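# Seat the loose gear on the gearbox's empty pin

## Task

Place the loose gear on the gearbox's free pin so that it meshes with both the centre gear and the outer ring and rests flat and as low as the other two gears. It must never drop more than about a finger's width, nor from any height above the tops of the pins. Once the gear is above its pin, release it only after the pin is inside the gear's hole and its teeth line up with the ring's teeth. Then, with the gripper empty, withdraw so it is at least 11 cm away from the gears.

## Robot and tools

Robot: one six-joint arm with a two-finger parallel gripper and a wrist camera. The fingers point along the gripper's own +x axis and close along its y axis. end_effector_position is the point midway between the finger pads, roughly 3 to 4 cm short of the fingertips.

Frame: every position and orientation is in the scene frame. Its origin is on the table top directly beneath the arm's base; +z is up, and looking along +x, +y is to the left. Positions are in metres. Orientations are quaternions written w first (qw, qx, qy, qz). The reported hand position may be slightly wrong, more so when the arm is stretched out.

A row is 8 numbers in this order: x, y, z, qw, qx, qy, qz, opening. x, y, z and the quaternion form an absolute pose for the gripper (not an offset). Opening is on a scale from -1 to 1: +1 is fully open (0.088 m), about -0.80 is where empty fingers touch, and anything lower closes no further. Closing from fully open takes at least about 0.5 s. To grasp, command an opening well below grip_measured; the larger the gap, the harder the squeeze (up to roughly 34 N per pad). Readings can be off by about 1 mm throughout.

Tools:
- execute_actions(actions, pictures): actions is a list holding at most one item. An empty list just returns the current state. An item {"rows": [...], "steps": n} plays up to 15 rows, one per control step (1/30 s), for n steps (1 to 15, default 15); if there are fewer rows than steps, the final row is repeated. An item {"steps": n} without rows is a wait of up to 300 steps counted from the previous result, so your thinking time is included. A call whose target lies more than 0.6 m from the last reported position along any gripper axis is refused and nothing moves. pictures (boolean) controls whether camera images come back; by default they do.
- move(target, speed): target is one 8-number row (absolute pose plus opening). The gripper follows a straight line toward it over 0.5 to 10 s, taking the shorter rotation. speed is the path's top speed in m/s, 0.002 to 0.5 (default 0.25); rotation is capped at twice that value in rad/s. The opening is applied at the start. The path ignores obstacles, and the real hand may lag, drift, or overshoot the speed, especially near full reach. The result has a "move:" line: done (settled near the target) or e.g. off_target, moving, held, fault, plus the limits that acted (paced = pose clipped; held = a check blocked some steps, after which motion can jump fast) and the distance to target.
- wait(seconds): 0 to 10 s of letting the simulation run with no new command.
- zoom_image(camera, region): enlarges [x0, y0, x1, y1] in pixels (origin top-left, region at most 504 by 504) of the latest image from cam_head_left, cam_head_right, cam_high, cam_low or cam_wrist, all 504x504.
- show_instructions(): shows the reference image pages.
- read_manual(section): returns the URDF licence text ("licences").
- finished_scene(scene): ends the current scene, given its number; it cannot be undone.

Control behaviour: each step the commanded pose is clipped to within 70 mm and 16 degrees of the measured pose, then reached by damped inverse kinematics, favouring position over orientation. After an action ends, the arm continues only to the last clipped pose, so check the reported pose and send the remainder. Joint friction can make the gripper stop short or tilt slightly, and tiny moves may not happen; always check where it ended and correct the tilt. Resend the wanted quaternion in every row rather than copying a drifted one from the result.

Result lines: the state line gives the gripper pose and its linear and angular velocity. Joint positions and velocities list waist, shoulder, elbow, wrist pitch, wrist yaw, wrist roll (rad), then finger-pad gap (m). grip_measured is the measured opening on the command scale. "Hand target" is the pose the controller is driving toward. "pose unreachable" and HELD mark steps changed or blocked by the clearance check (the base mount counts as arm). Joint torques are noisy, offset and include friction. MOTOR HOT appears from 50 °C; at 95 °C an OVER-TEMPERATURE FAULT holds the arm, and prolonged overheating cuts power so the arm goes limp. A torque fault (contact torque reaching a joint's load limit: waist 18.2, shoulder 22.5, elbow 22.4, wrist pitch 5.92, wrist yaw 5.9, wrist roll 5.54 N m, including held weight) freezes the arm for 10 s and drops the rest of the call.

Joint ranges (rad): waist -3.054 to 3.054, shoulder 0 to 3.142, elbow 0 to 2.356, wrist pitch and yaw -1.571 to 1.571, wrist roll -3.142 to 3.142.

Cautions: do not drop, slam or knock anything, and never push items off the table. Contact force rises with speed and with how far past the contact the target is, so approach the gear and pins slowly with targets just at contact. Lower the gear gently so it never falls more than a finger width or from above the pin tops. Loose objects may occasionally be nudged by an outside push, so recheck positions before grasping.

Each tool is called after ">>>" as name(argument=value, ...) on one line, values as JSON.

Reference images:

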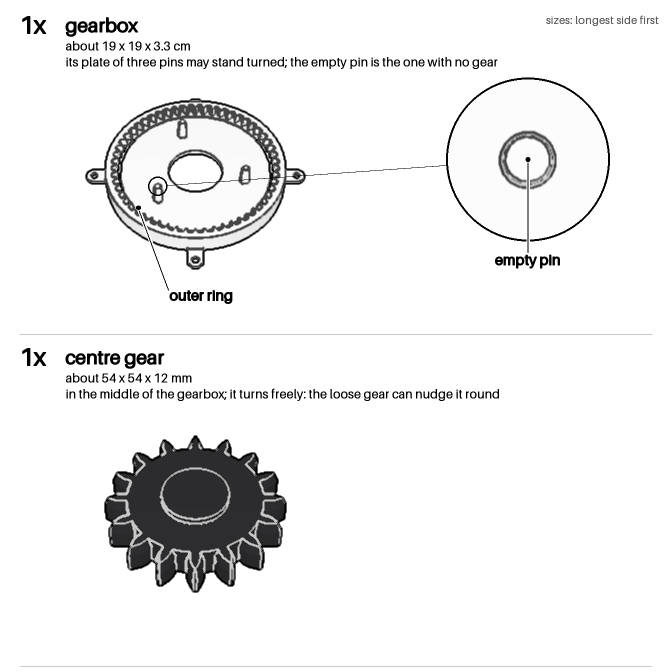

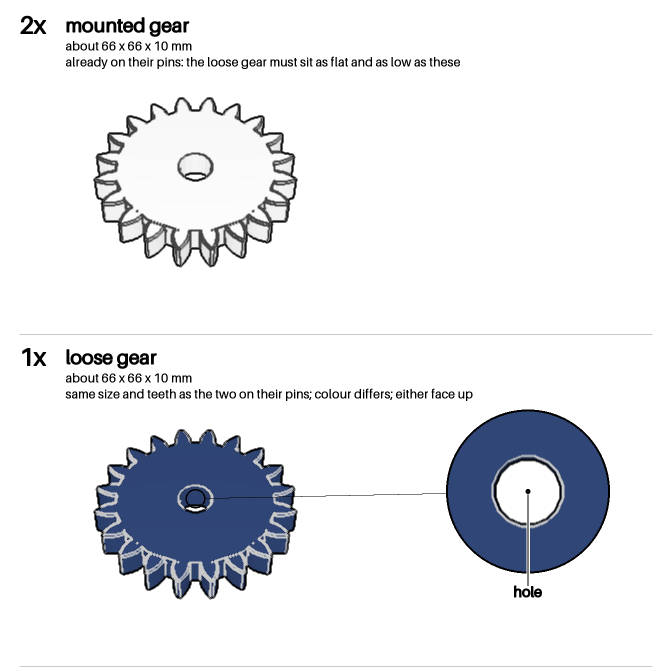

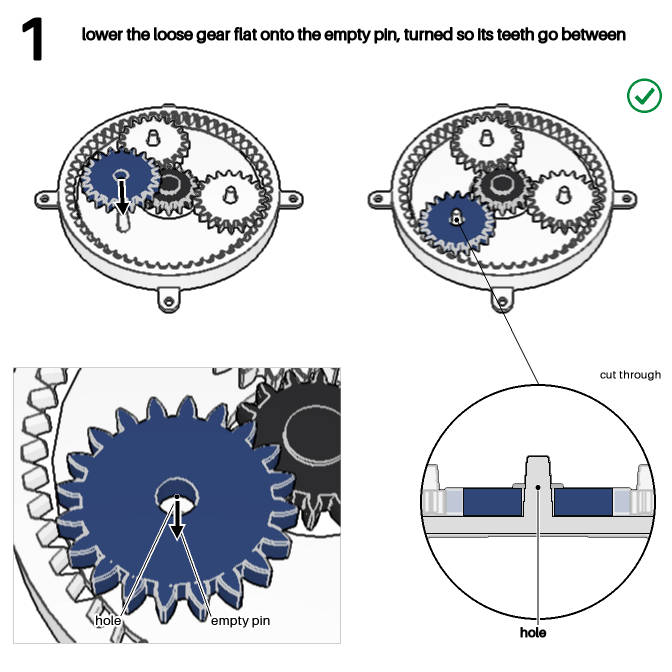

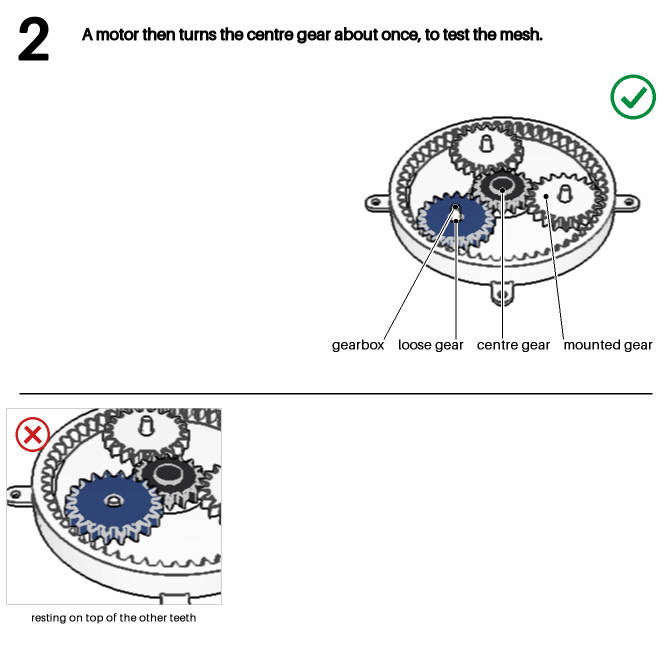

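## Session

>>> execute_actions(actions=[])

Scene clock: 0.00 s of 4147.00 s.
end_effector_position=(+0.3103, +0.2511, +0.2744) grip_measured=+0.827 end_effector_quat_wxyz=(+0.919, -0.393, -0.024, +0.028) end_effector_velocity=(+0.001, +0.000, -0.000) end_effector_angular_velocity=(-0.008, +0.001, +0.005)
Joint positions: [0.017 0.858 0.663 0.24  0.01  0.015 0.08 ]
Joint velocities: [-0.002  0.002 -0.002  0.007 -0.007 -0.007 -0.   ]
Joint torques (N m, as the arm reports them, + toward a larger angle): no reading
Motor temperatures (°C, as the motors report them): [26 25 23 24 25 23]
Heat: hottest waist 26 °C (+0.0 °C/min).
Hand target: +0.310, +0.251, +0.274; +0.919, -0.393, -0.024, +0.028

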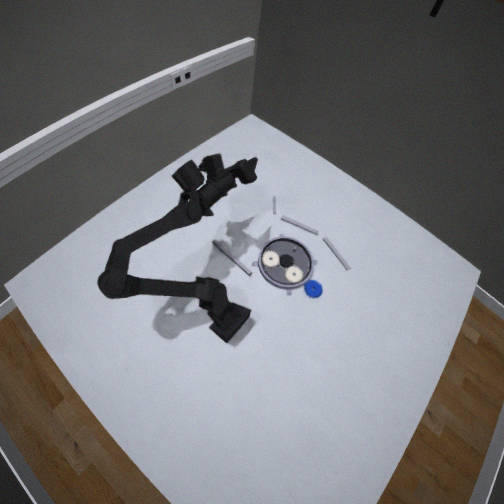

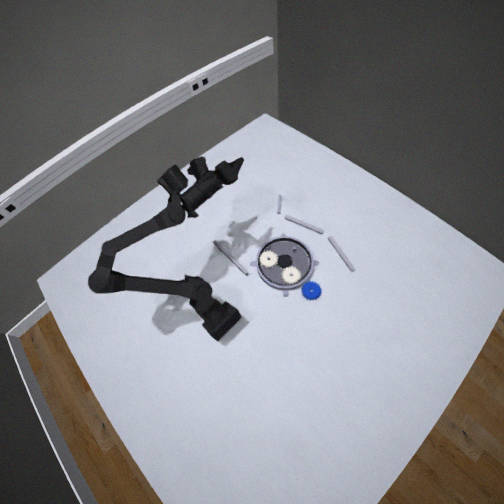

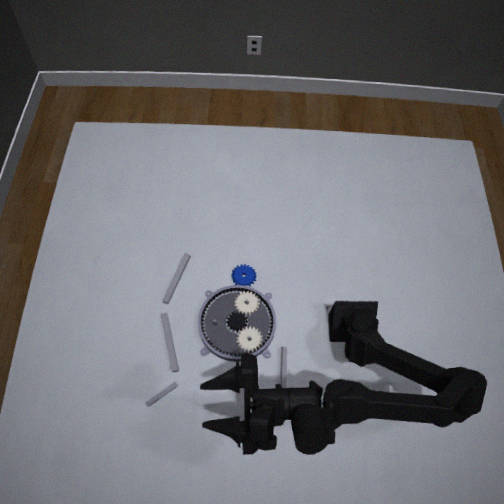

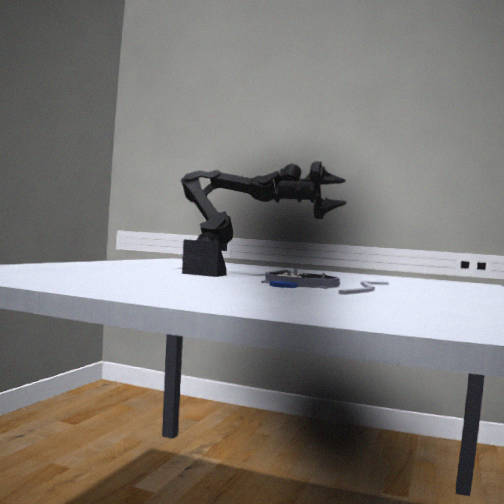

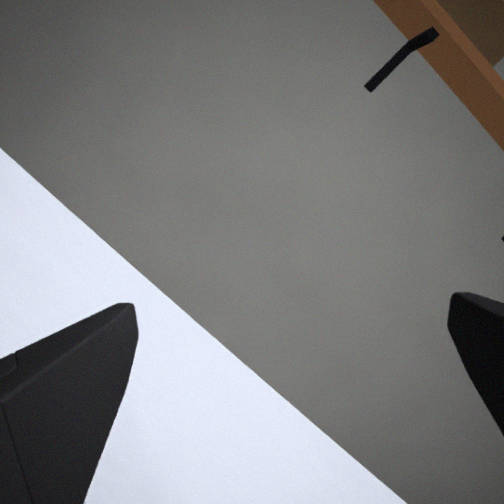

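>>> move(target=[0.28,-0.12,0.15,0.707,0,0.707,0,1])

Scene clock: 5.30 s of 4147.00 s.
end_effector_position=(+0.2774, -0.1188, +0.1473) grip_measured=+0.990 end_effector_quat_wxyz=(+0.704, -0.003, +0.710, +0.007) end_effector_velocity=(-0.002, -0.002, -0.000) end_effector_angular_velocity=(+0.011, +0.015, -0.006)
Joint positions: [-0.767  2.434  1.544 -1.335 -0.558 -0.944  0.088]
Joint velocities: [-0.002  0.017  0.017 -0.022  0.007 -0.007  0.   ]
Joint torques (N m, as the arm reports them, + toward a larger angle): [-5.82 -4.39  7.62  0.04  0.1  -0.1 ]
Motor temperatures (°C, as the motors report them): [26 25 23 24 25 23]
Heat: hottest waist 26 °C (+0.0 °C/min).
Hand target: +0.278, -0.122, +0.148; +0.704, -0.003, +0.710, +0.007
Off the commanded pose: 0.004 m, 1 deg.
move: done

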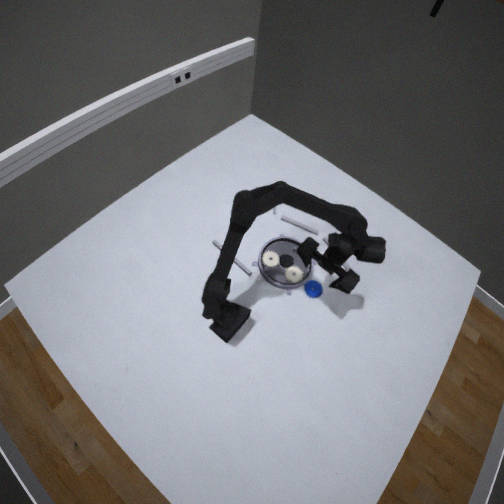

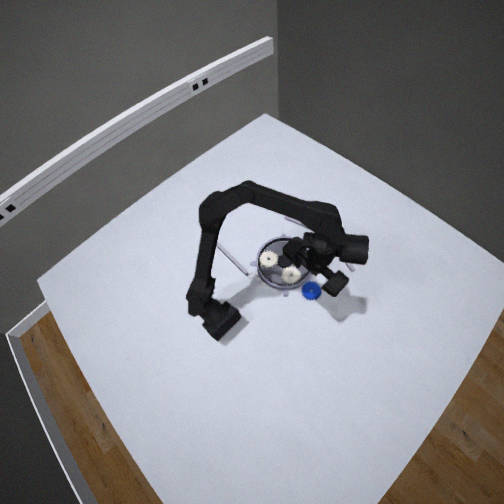

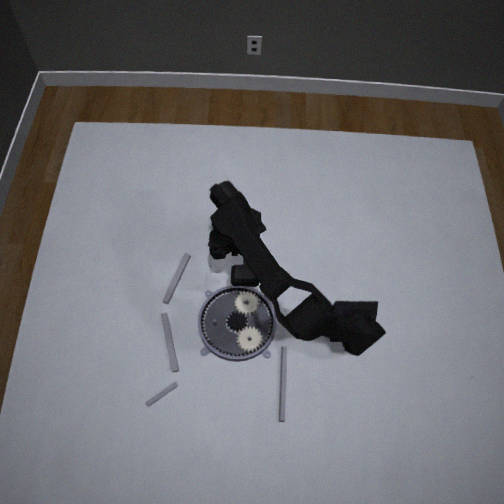

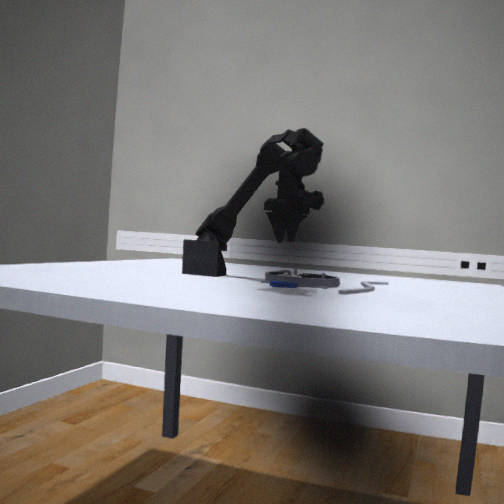

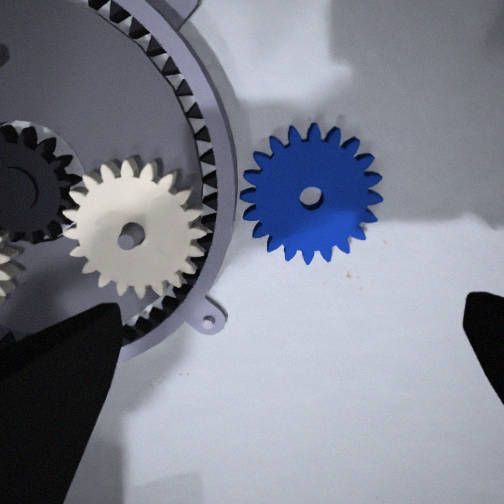

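>>> move(target=[0.29,-0.125,0.09,0.5,-0.5,0.5,0.5,1])

Scene clock: 11.10 s of 4147.00 s.
end_effector_position=(+0.2925, -0.1245, +0.0936) grip_measured=+0.990 end_effector_quat_wxyz=(+0.498, -0.504, +0.501, +0.497) end_effector_velocity=(-0.001, +0.002, +0.001) end_effector_angular_velocity=(+0.009, -0.003, +0.002)
Joint positions: [-0.669  2.472  1.432 -1.106 -0.614 -2.393  0.088]
Joint velocities: [-0.002 -0.002 -0.002 -0.007 -0.007 -0.007 -0.   ]
Joint torques (N m, as the arm reports them, + toward a larger angle): [-5.65 -4.52  4.89  0.41 -0.11 -0.09]
Motor temperatures (°C, as the motors report them): [27 26 24 24 25 23]
Heat: hottest waist 27 °C (+5.4 °C/min).
Hand target: +0.290, -0.125, +0.090; +0.500, -0.500, +0.500, +0.500
Off the commanded pose: 0.004 m, 1 deg.
move: done

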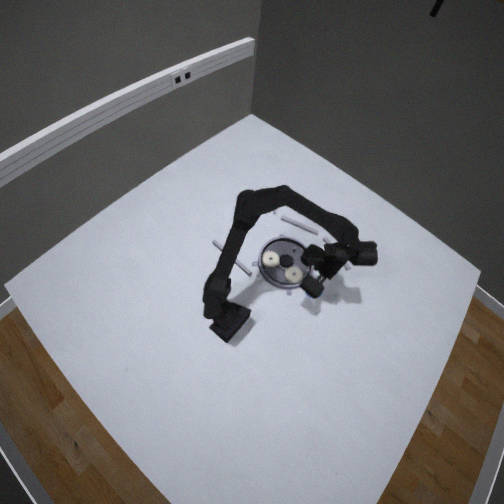

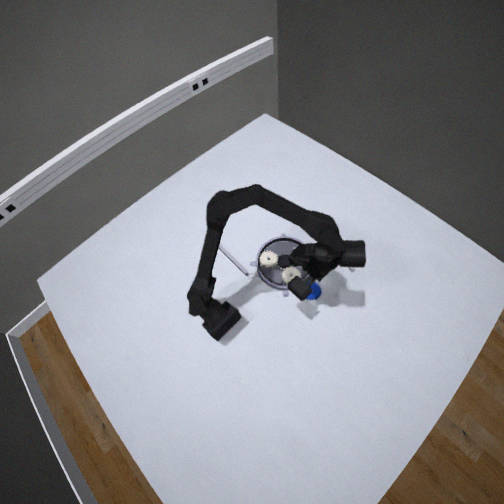

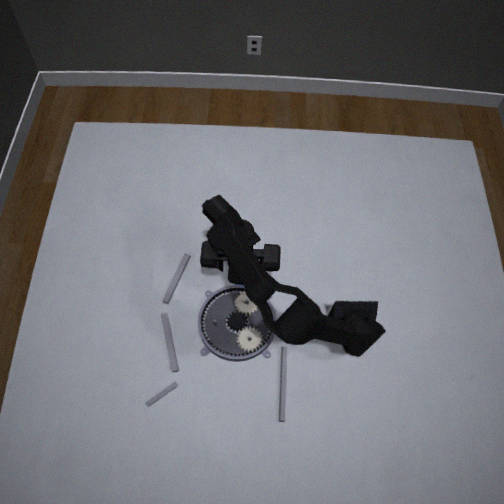

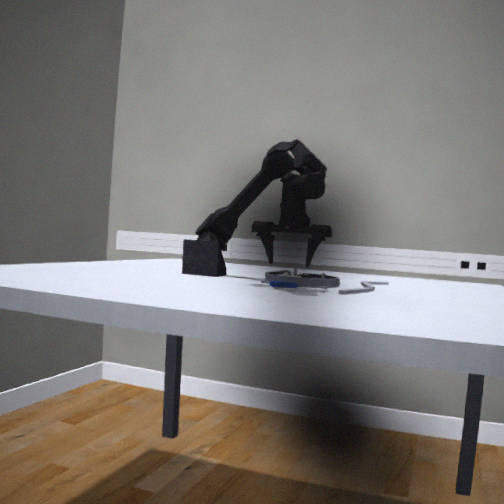

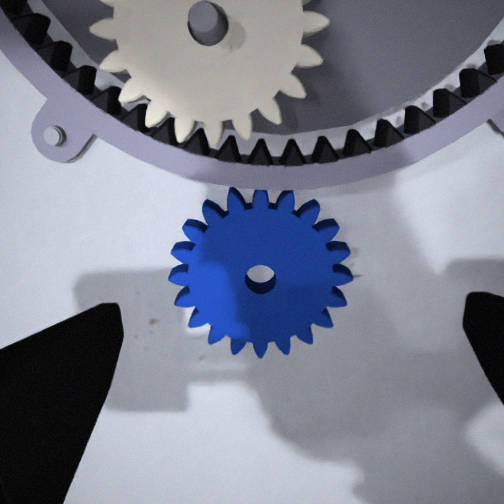

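>>> move(target=[0.284,-0.125,0.042,0.5,-0.5,0.5,0.5,1], speed=0.1)

Scene clock: 12.70 s of 4147.00 s.
end_effector_position=(+0.2867, -0.1250, +0.0453) grip_measured=+0.990 end_effector_quat_wxyz=(+0.496, -0.505, +0.499, +0.499) end_effector_velocity=(-0.000, +0.002, -0.001) end_effector_angular_velocity=(+0.017, -0.015, +0.004)
Joint positions: [-0.598  2.498  1.294 -0.9   -0.652 -2.328  0.088]
Joint velocities: [-0.002 -0.002 -0.012  0.007 -0.022 -0.007 -0.   ]
Joint torques (N m, as the arm reports them, + toward a larger angle): [-5.63 -4.61  4.48  0.41 -0.11  0.12]
Motor temperatures (°C, as the motors report them): [27 26 24 24 25 24]
Heat: hottest waist 27 °C (+4.7 °C/min).
Hand target: +0.284, -0.125, +0.042; +0.500, -0.500, +0.500, +0.500
Off the commanded pose: 0.004 m, 1 deg.
move: done

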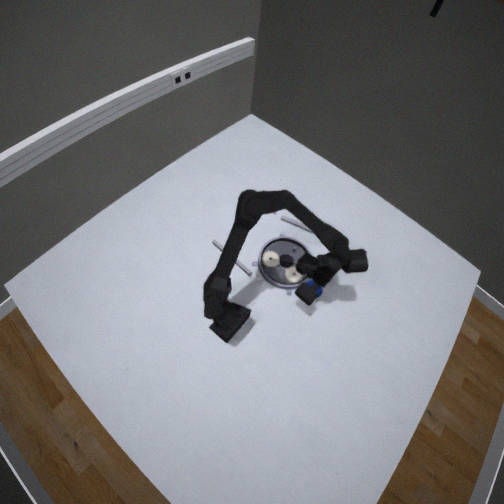

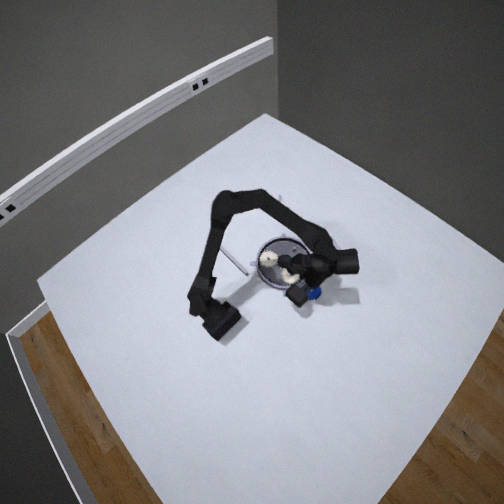

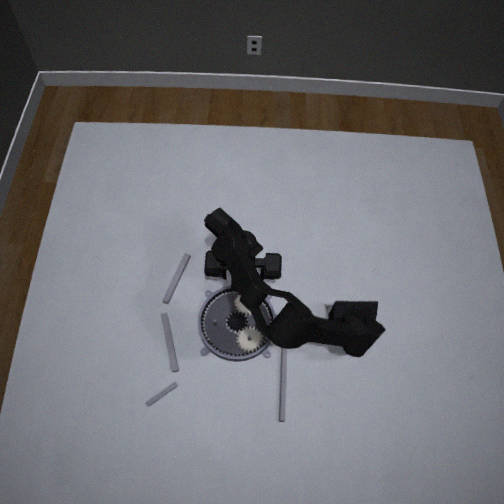

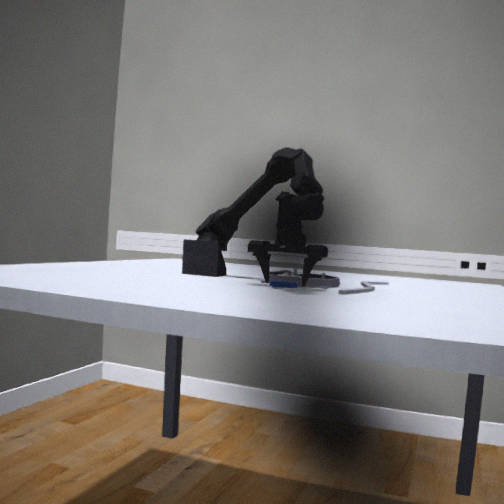

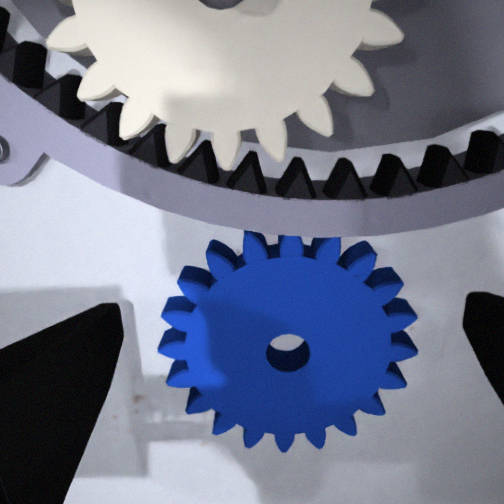

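>>> move(target=[0.284,-0.134,0.040,0.5,-0.5,0.5,0.5,1], speed=0.05)

>>> move(target=[0.284,-0.134,0.040,0.5,-0.5,0.5,0.5,0.0], speed=0.05)

Scene clock: 14.43 s of 4147.00 s.
end_effector_position=(+0.2835, -0.1300, +0.0410) grip_measured=+0.990 end_effector_quat_wxyz=(+0.500, -0.500, +0.498, +0.501) end_effector_velocity=(-0.001, -0.004, +0.000) end_effector_angular_velocity=(-0.006, -0.002, +0.004)
Joint positions: [-0.606  2.523  1.298 -0.897 -0.654 -2.337  0.088]
Joint velocities: [-0.007  0.007  0.002  0.007  0.007 -0.007 -0.   ]
Joint torques (N m, as the arm reports them, + toward a larger angle): [-5.95 -4.15  6.54  0.42  0.12  0.01]
Motor temperatures (°C, as the motors report them): [28 26 24 24 25 24]
Heat: hottest waist 28 °C (+8.3 °C/min).
Hand target: +0.284, -0.134, +0.040; +0.500, -0.500, +0.500, +0.500
Off the commanded pose: 0.004 m, 0 deg.
move: done

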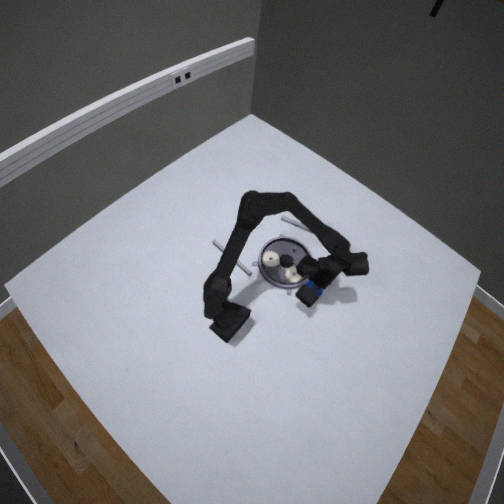

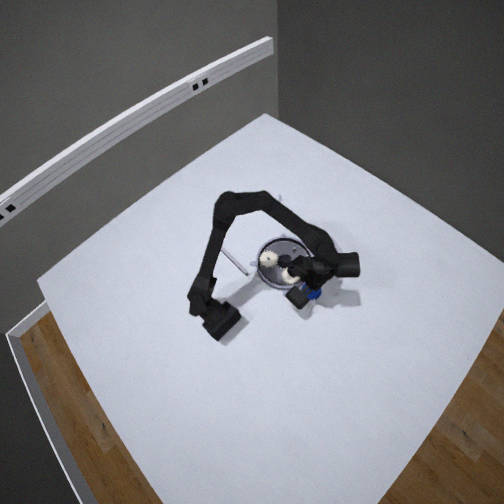

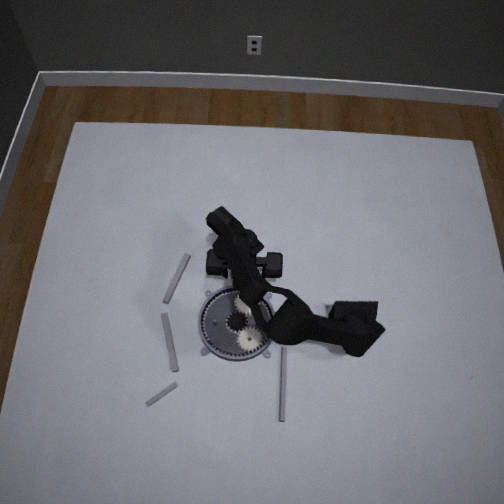

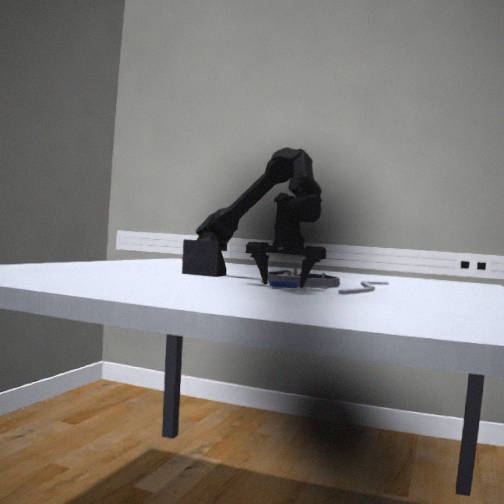

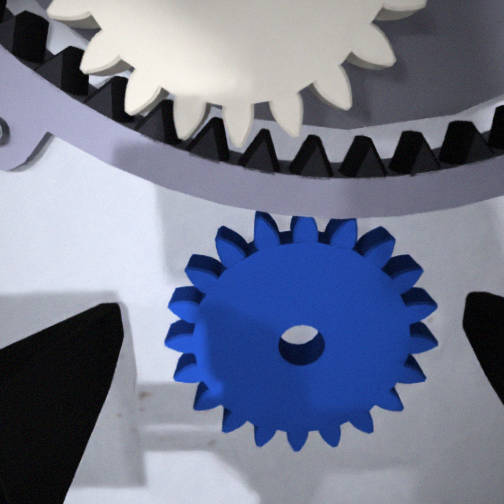

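Scene clock: 15.13 s of 4147.00 s.
end_effector_position=(+0.2838, -0.1305, +0.0409) grip_measured=+0.523 end_effector_quat_wxyz=(+0.501, -0.501, +0.498, +0.501) end_effector_velocity=(-0.004, +0.001, +0.000) end_effector_angular_velocity=(+0.007, +0.016, -0.008)
Joint positions: [-0.607  2.524  1.298 -0.894 -0.655 -2.337  0.065]
Joint velocities: [-0.002  0.002  0.002 -0.022  0.007 -0.007 -0.   ]
Joint torques (N m, as the arm reports them, + toward a larger angle): [-5.9  -4.18  6.65  0.24  0.16  0.01]
Motor temperatures (°C, as the motors report them): [28 26 24 24 25 24]
Heat: hottest waist 28 °C (+7.9 °C/min).
Hand target: +0.284, -0.134, +0.040; +0.500, -0.500, +0.500, +0.500
Off the commanded pose: 0.004 m, 0 deg.
move: done

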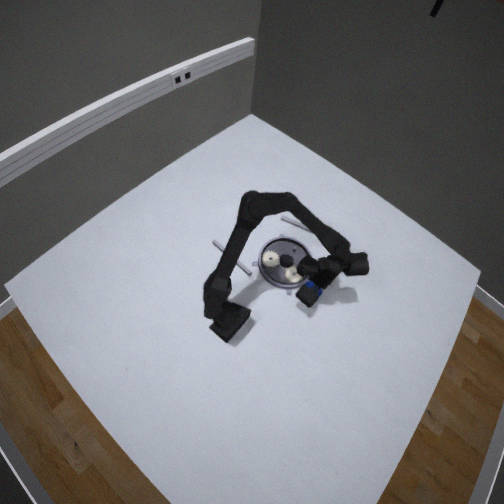

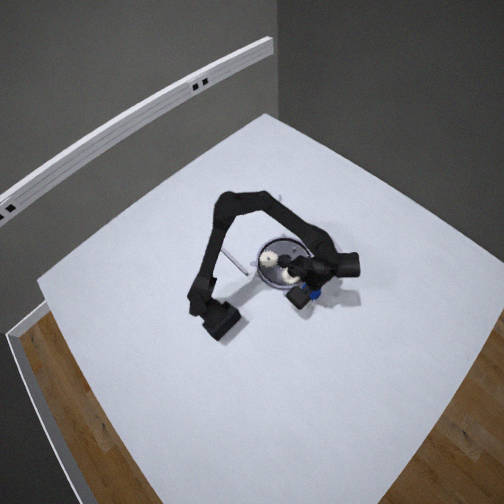

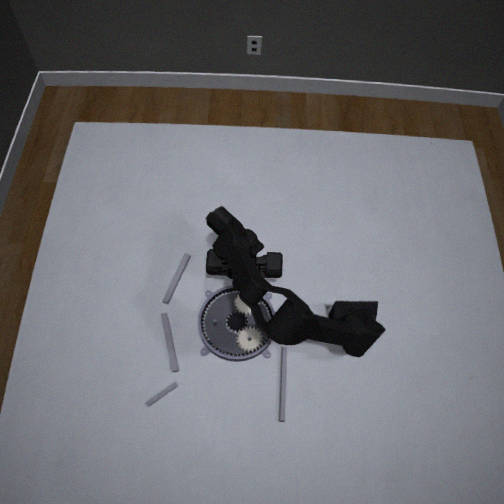

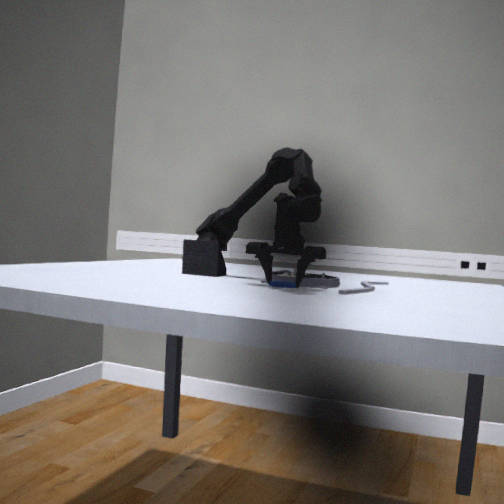

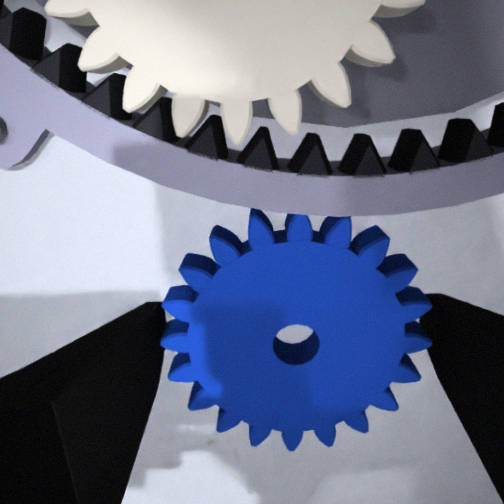

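>>> move(target=[0.284,-0.134,0.10,0.5,-0.5,0.5,0.5,0.0], speed=0.1)

>>> move(target=[0.36,0.0,0.10,0.707,0,0.707,0,0.0], speed=0.15)

Scene clock: 17.70 s of 4147.00 s.
end_effector_position=(+0.2808, -0.1331, +0.0935) grip_measured=+0.523 end_effector_quat_wxyz=(+0.503, -0.491, +0.502, +0.504) end_effector_velocity=(+0.003, -0.002, +0.004) end_effector_angular_velocity=(+0.001, -0.015, +0.021)
Joint positions: [-0.702  2.504  1.439 -1.136 -0.598 -2.435  0.065]
Joint velocities: [-0.007  0.002  0.017 -0.007 -0.007 -0.022 -0.   ]
Joint torques (N m, as the arm reports them, + toward a larger angle): [-6.04 -6.34  7.3  -0.04  0.1  -0.1 ]
Motor temperatures (°C, as the motors report them): [28 27 24 24 25 24]
Heat: hottest waist 28 °C (+6.8 °C/min).
Hand target: +0.284, -0.134, +0.100; +0.500, -0.500, +0.500, +0.500
Off the commanded pose: 0.007 m, 1 deg.
move: done

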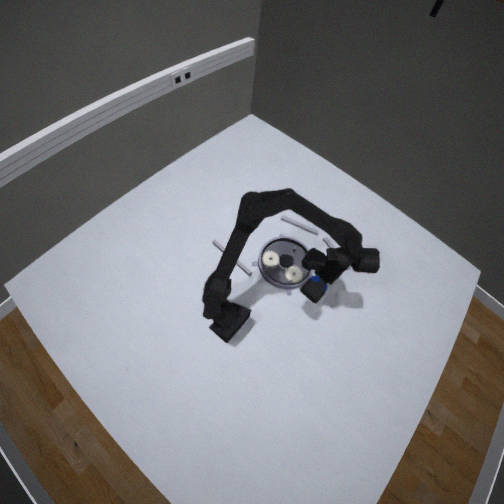

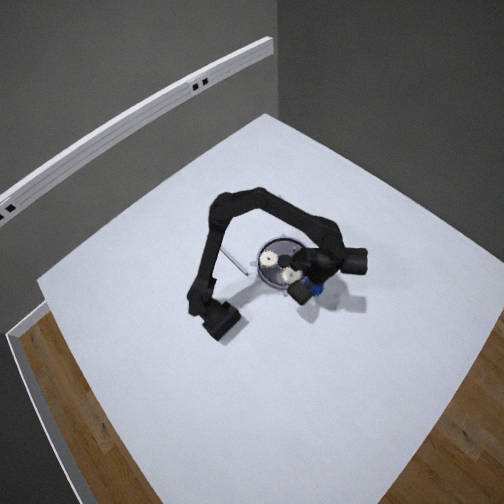

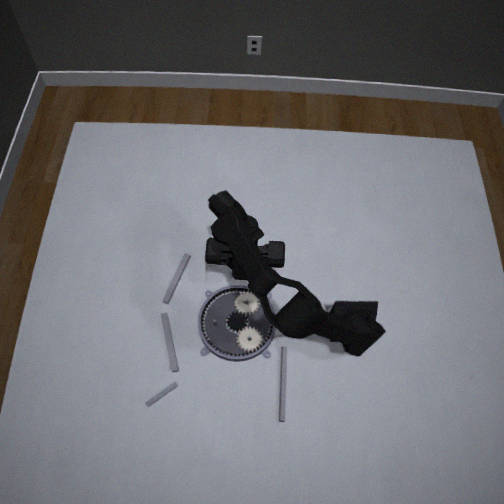

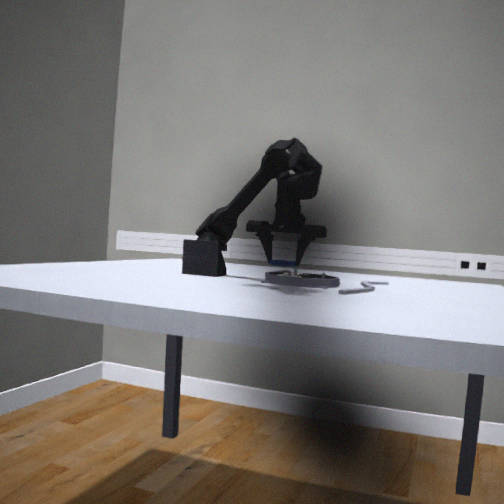

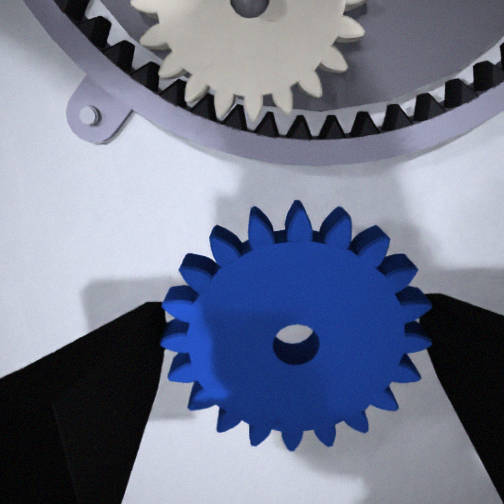

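Scene clock: 23.30 s of 4147.00 s.
end_effector_position=(+0.3577, -0.0039, +0.0951) grip_measured=+0.525 end_effector_quat_wxyz=(+0.702, +0.004, +0.712, -0.002) end_effector_velocity=(+0.005, -0.002, +0.003) end_effector_angular_velocity=(-0.004, -0.026, -0.009)
Joint positions: [-0.394  2.295  1.547 -1.23  -0.743 -0.52   0.065]
Joint velocities: [-0.007 -0.002  0.002  0.022 -0.007  0.022  0.   ]
Joint torques (N m, as the arm reports them, + toward a larger angle): [-6.96 -6.11  6.86  0.02 -0.1   0.12]
Motor temperatures (°C, as the motors report them): [29 28 24 24 25 24]
Heat: hottest waist 29 °C (+7.7 °C/min).
Hand target: +0.361, -0.000, +0.100; +0.708, -0.001, +0.707, -0.001
Off the commanded pose: 0.007 m, 1 deg.
move: done

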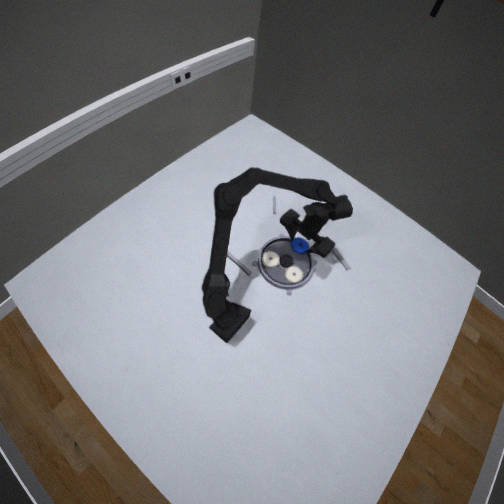

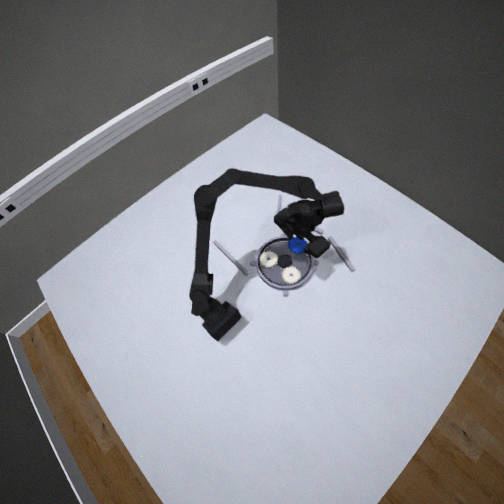

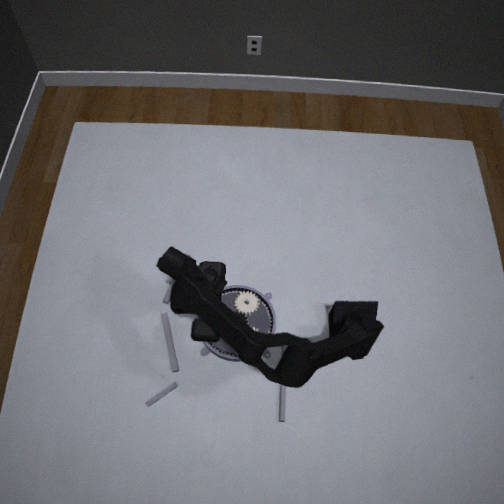

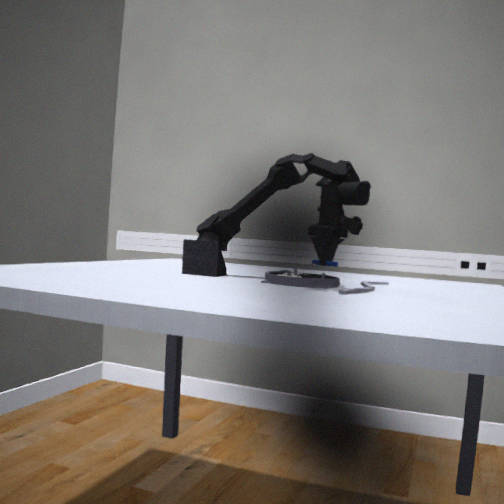

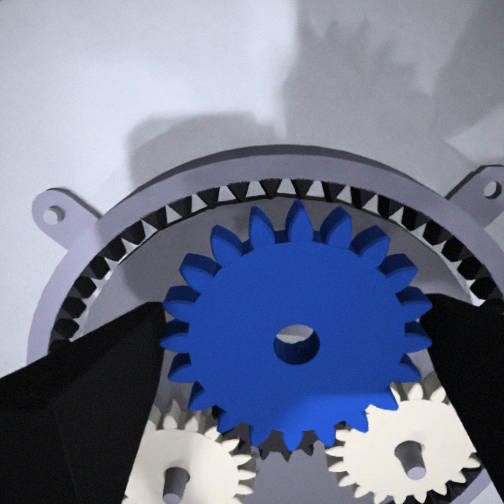

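>>> move(target=[0.352,0.0,0.082,0.707,0,0.707,0,0.0], speed=0.05)

Scene clock: 25.57 s of 4147.00 s.
end_effector_position=(+0.3523, -0.0020, +0.0798) grip_measured=+0.524 end_effector_quat_wxyz=(+0.704, +0.001, +0.710, -0.000) end_effector_velocity=(-0.000, +0.003, -0.002) end_effector_angular_velocity=(+0.015, -0.016, +0.032)
Joint positions: [-0.369  2.271  1.467 -1.146 -0.754 -0.49   0.065]
Joint velocities: [ 0.002 -0.012 -0.022  0.022 -0.022 -0.022 -0.   ]
Joint torques (N m, as the arm reports them, + toward a larger angle): [-6.86 -6.06  4.57  0.43 -0.07  0.12]
Motor temperatures (°C, as the motors report them): [30 28 24 24 25 24]
Heat: hottest waist 30 °C (+9.4 °C/min).
Hand target: +0.352, +0.000, +0.082; +0.707, +0.000, +0.707, +0.000
Off the commanded pose: 0.003 m, 1 deg.
move: done

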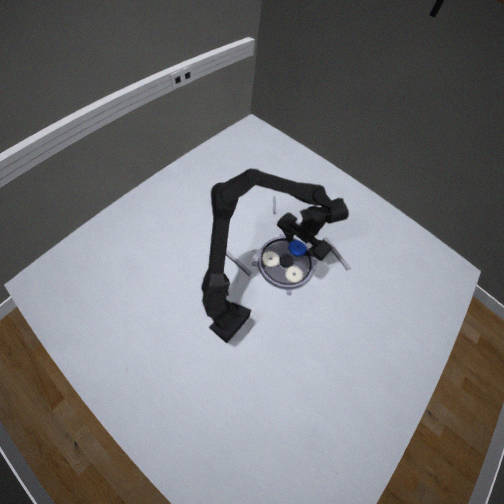

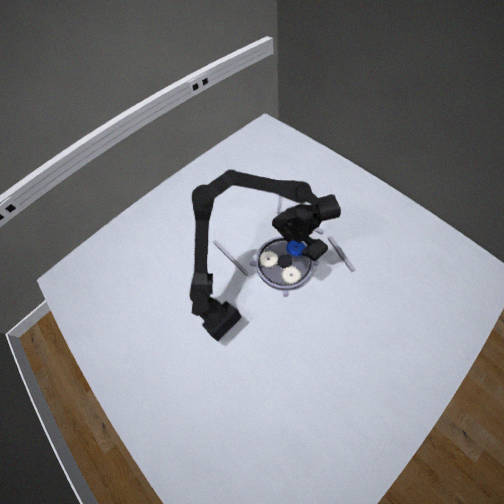

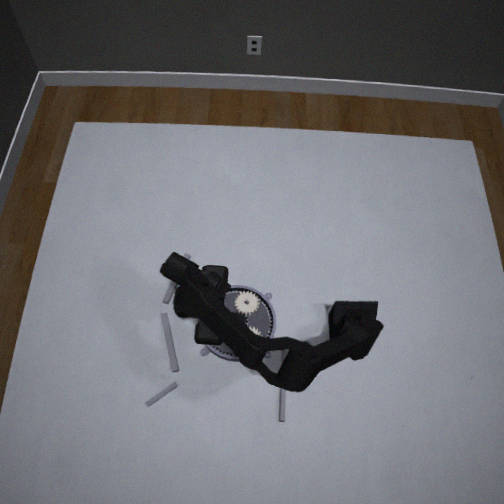

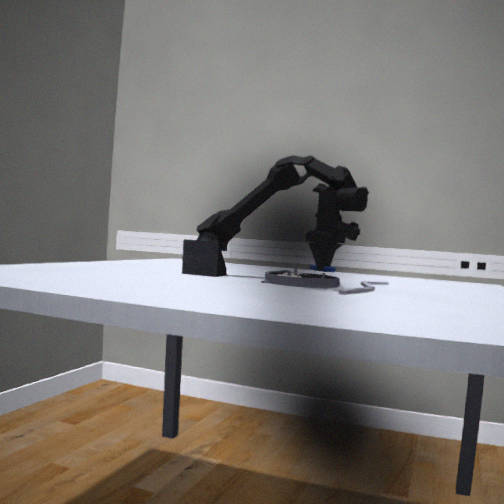

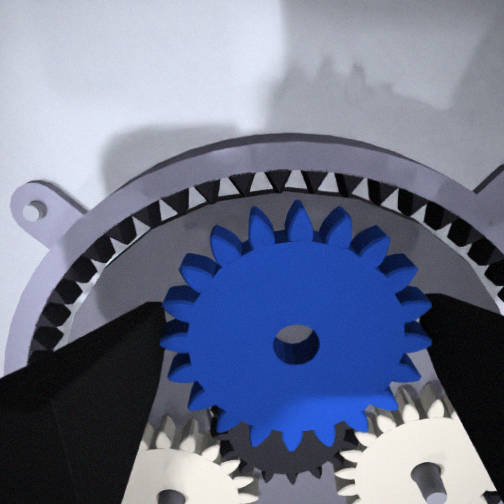

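>>> move(target=[0.353,0.005,0.068,0.707,0,0.707,0,0.0], speed=0.02)

Scene clock: 27.70 s of 4147.00 s.
end_effector_position=(+0.3543, +0.0008, +0.0729) grip_measured=+0.524 end_effector_quat_wxyz=(+0.710, +0.000, +0.704, -0.003) end_effector_velocity=(-0.003, +0.003, -0.001) end_effector_angular_velocity=(+0.011, +0.006, -0.029)
Joint positions: [-0.351  2.255  1.433 -1.087 -0.763 -0.445  0.065]
Joint velocities: [ 0.002 -0.007 -0.012 -0.007 -0.007  0.022  0.   ]
Joint torques (N m, as the arm reports them, + toward a larger angle): [-5.42 -5.13  4.02  0.63 -0.12  0.14]
Motor temperatures (°C, as the motors report them): [30 29 24 24 25 24]
Heat: hottest waist 30 °C (+8.7 °C/min).
Hand target: +0.353, +0.005, +0.068; +0.707, -0.000, +0.707, -0.000
Off the commanded pose: 0.007 m, 1 deg.
move: done

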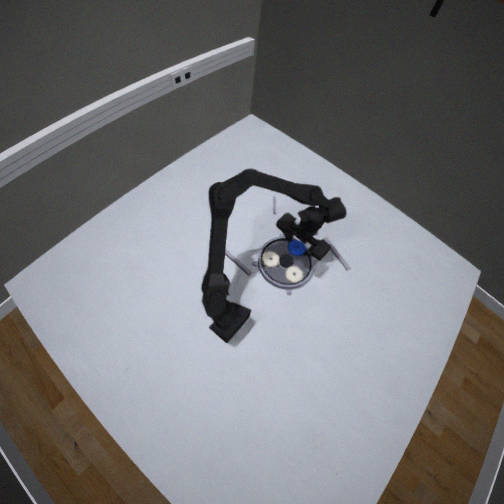

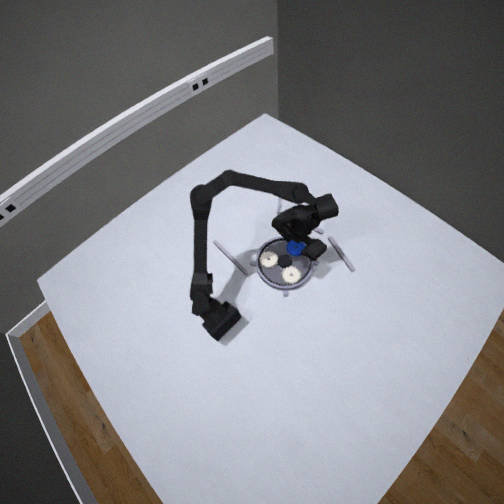

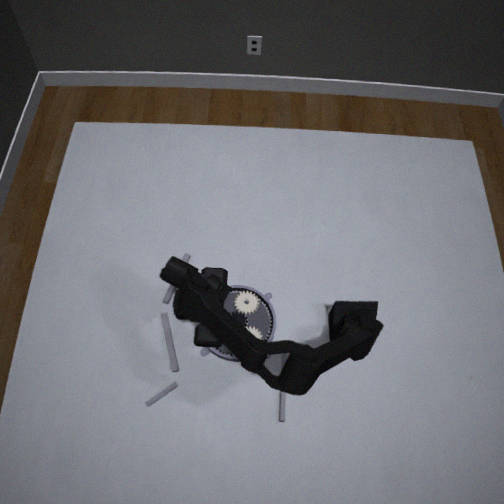

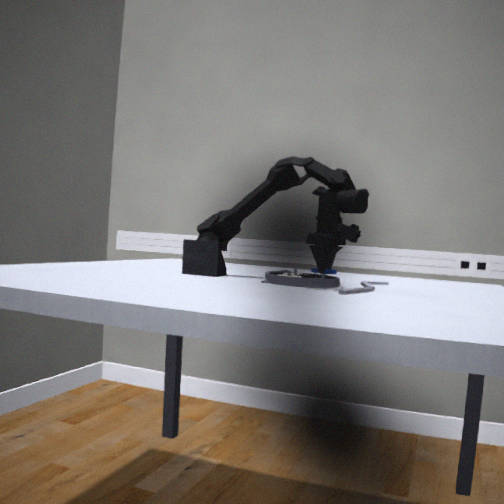

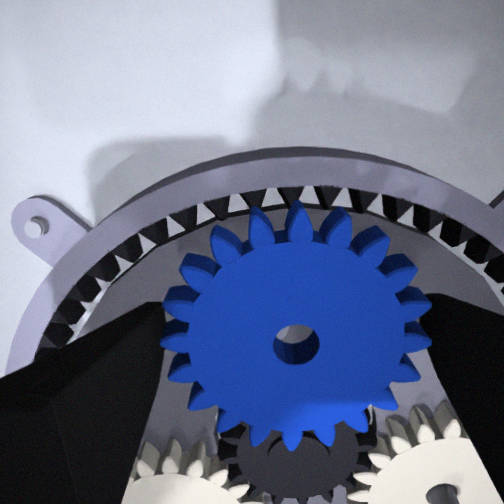

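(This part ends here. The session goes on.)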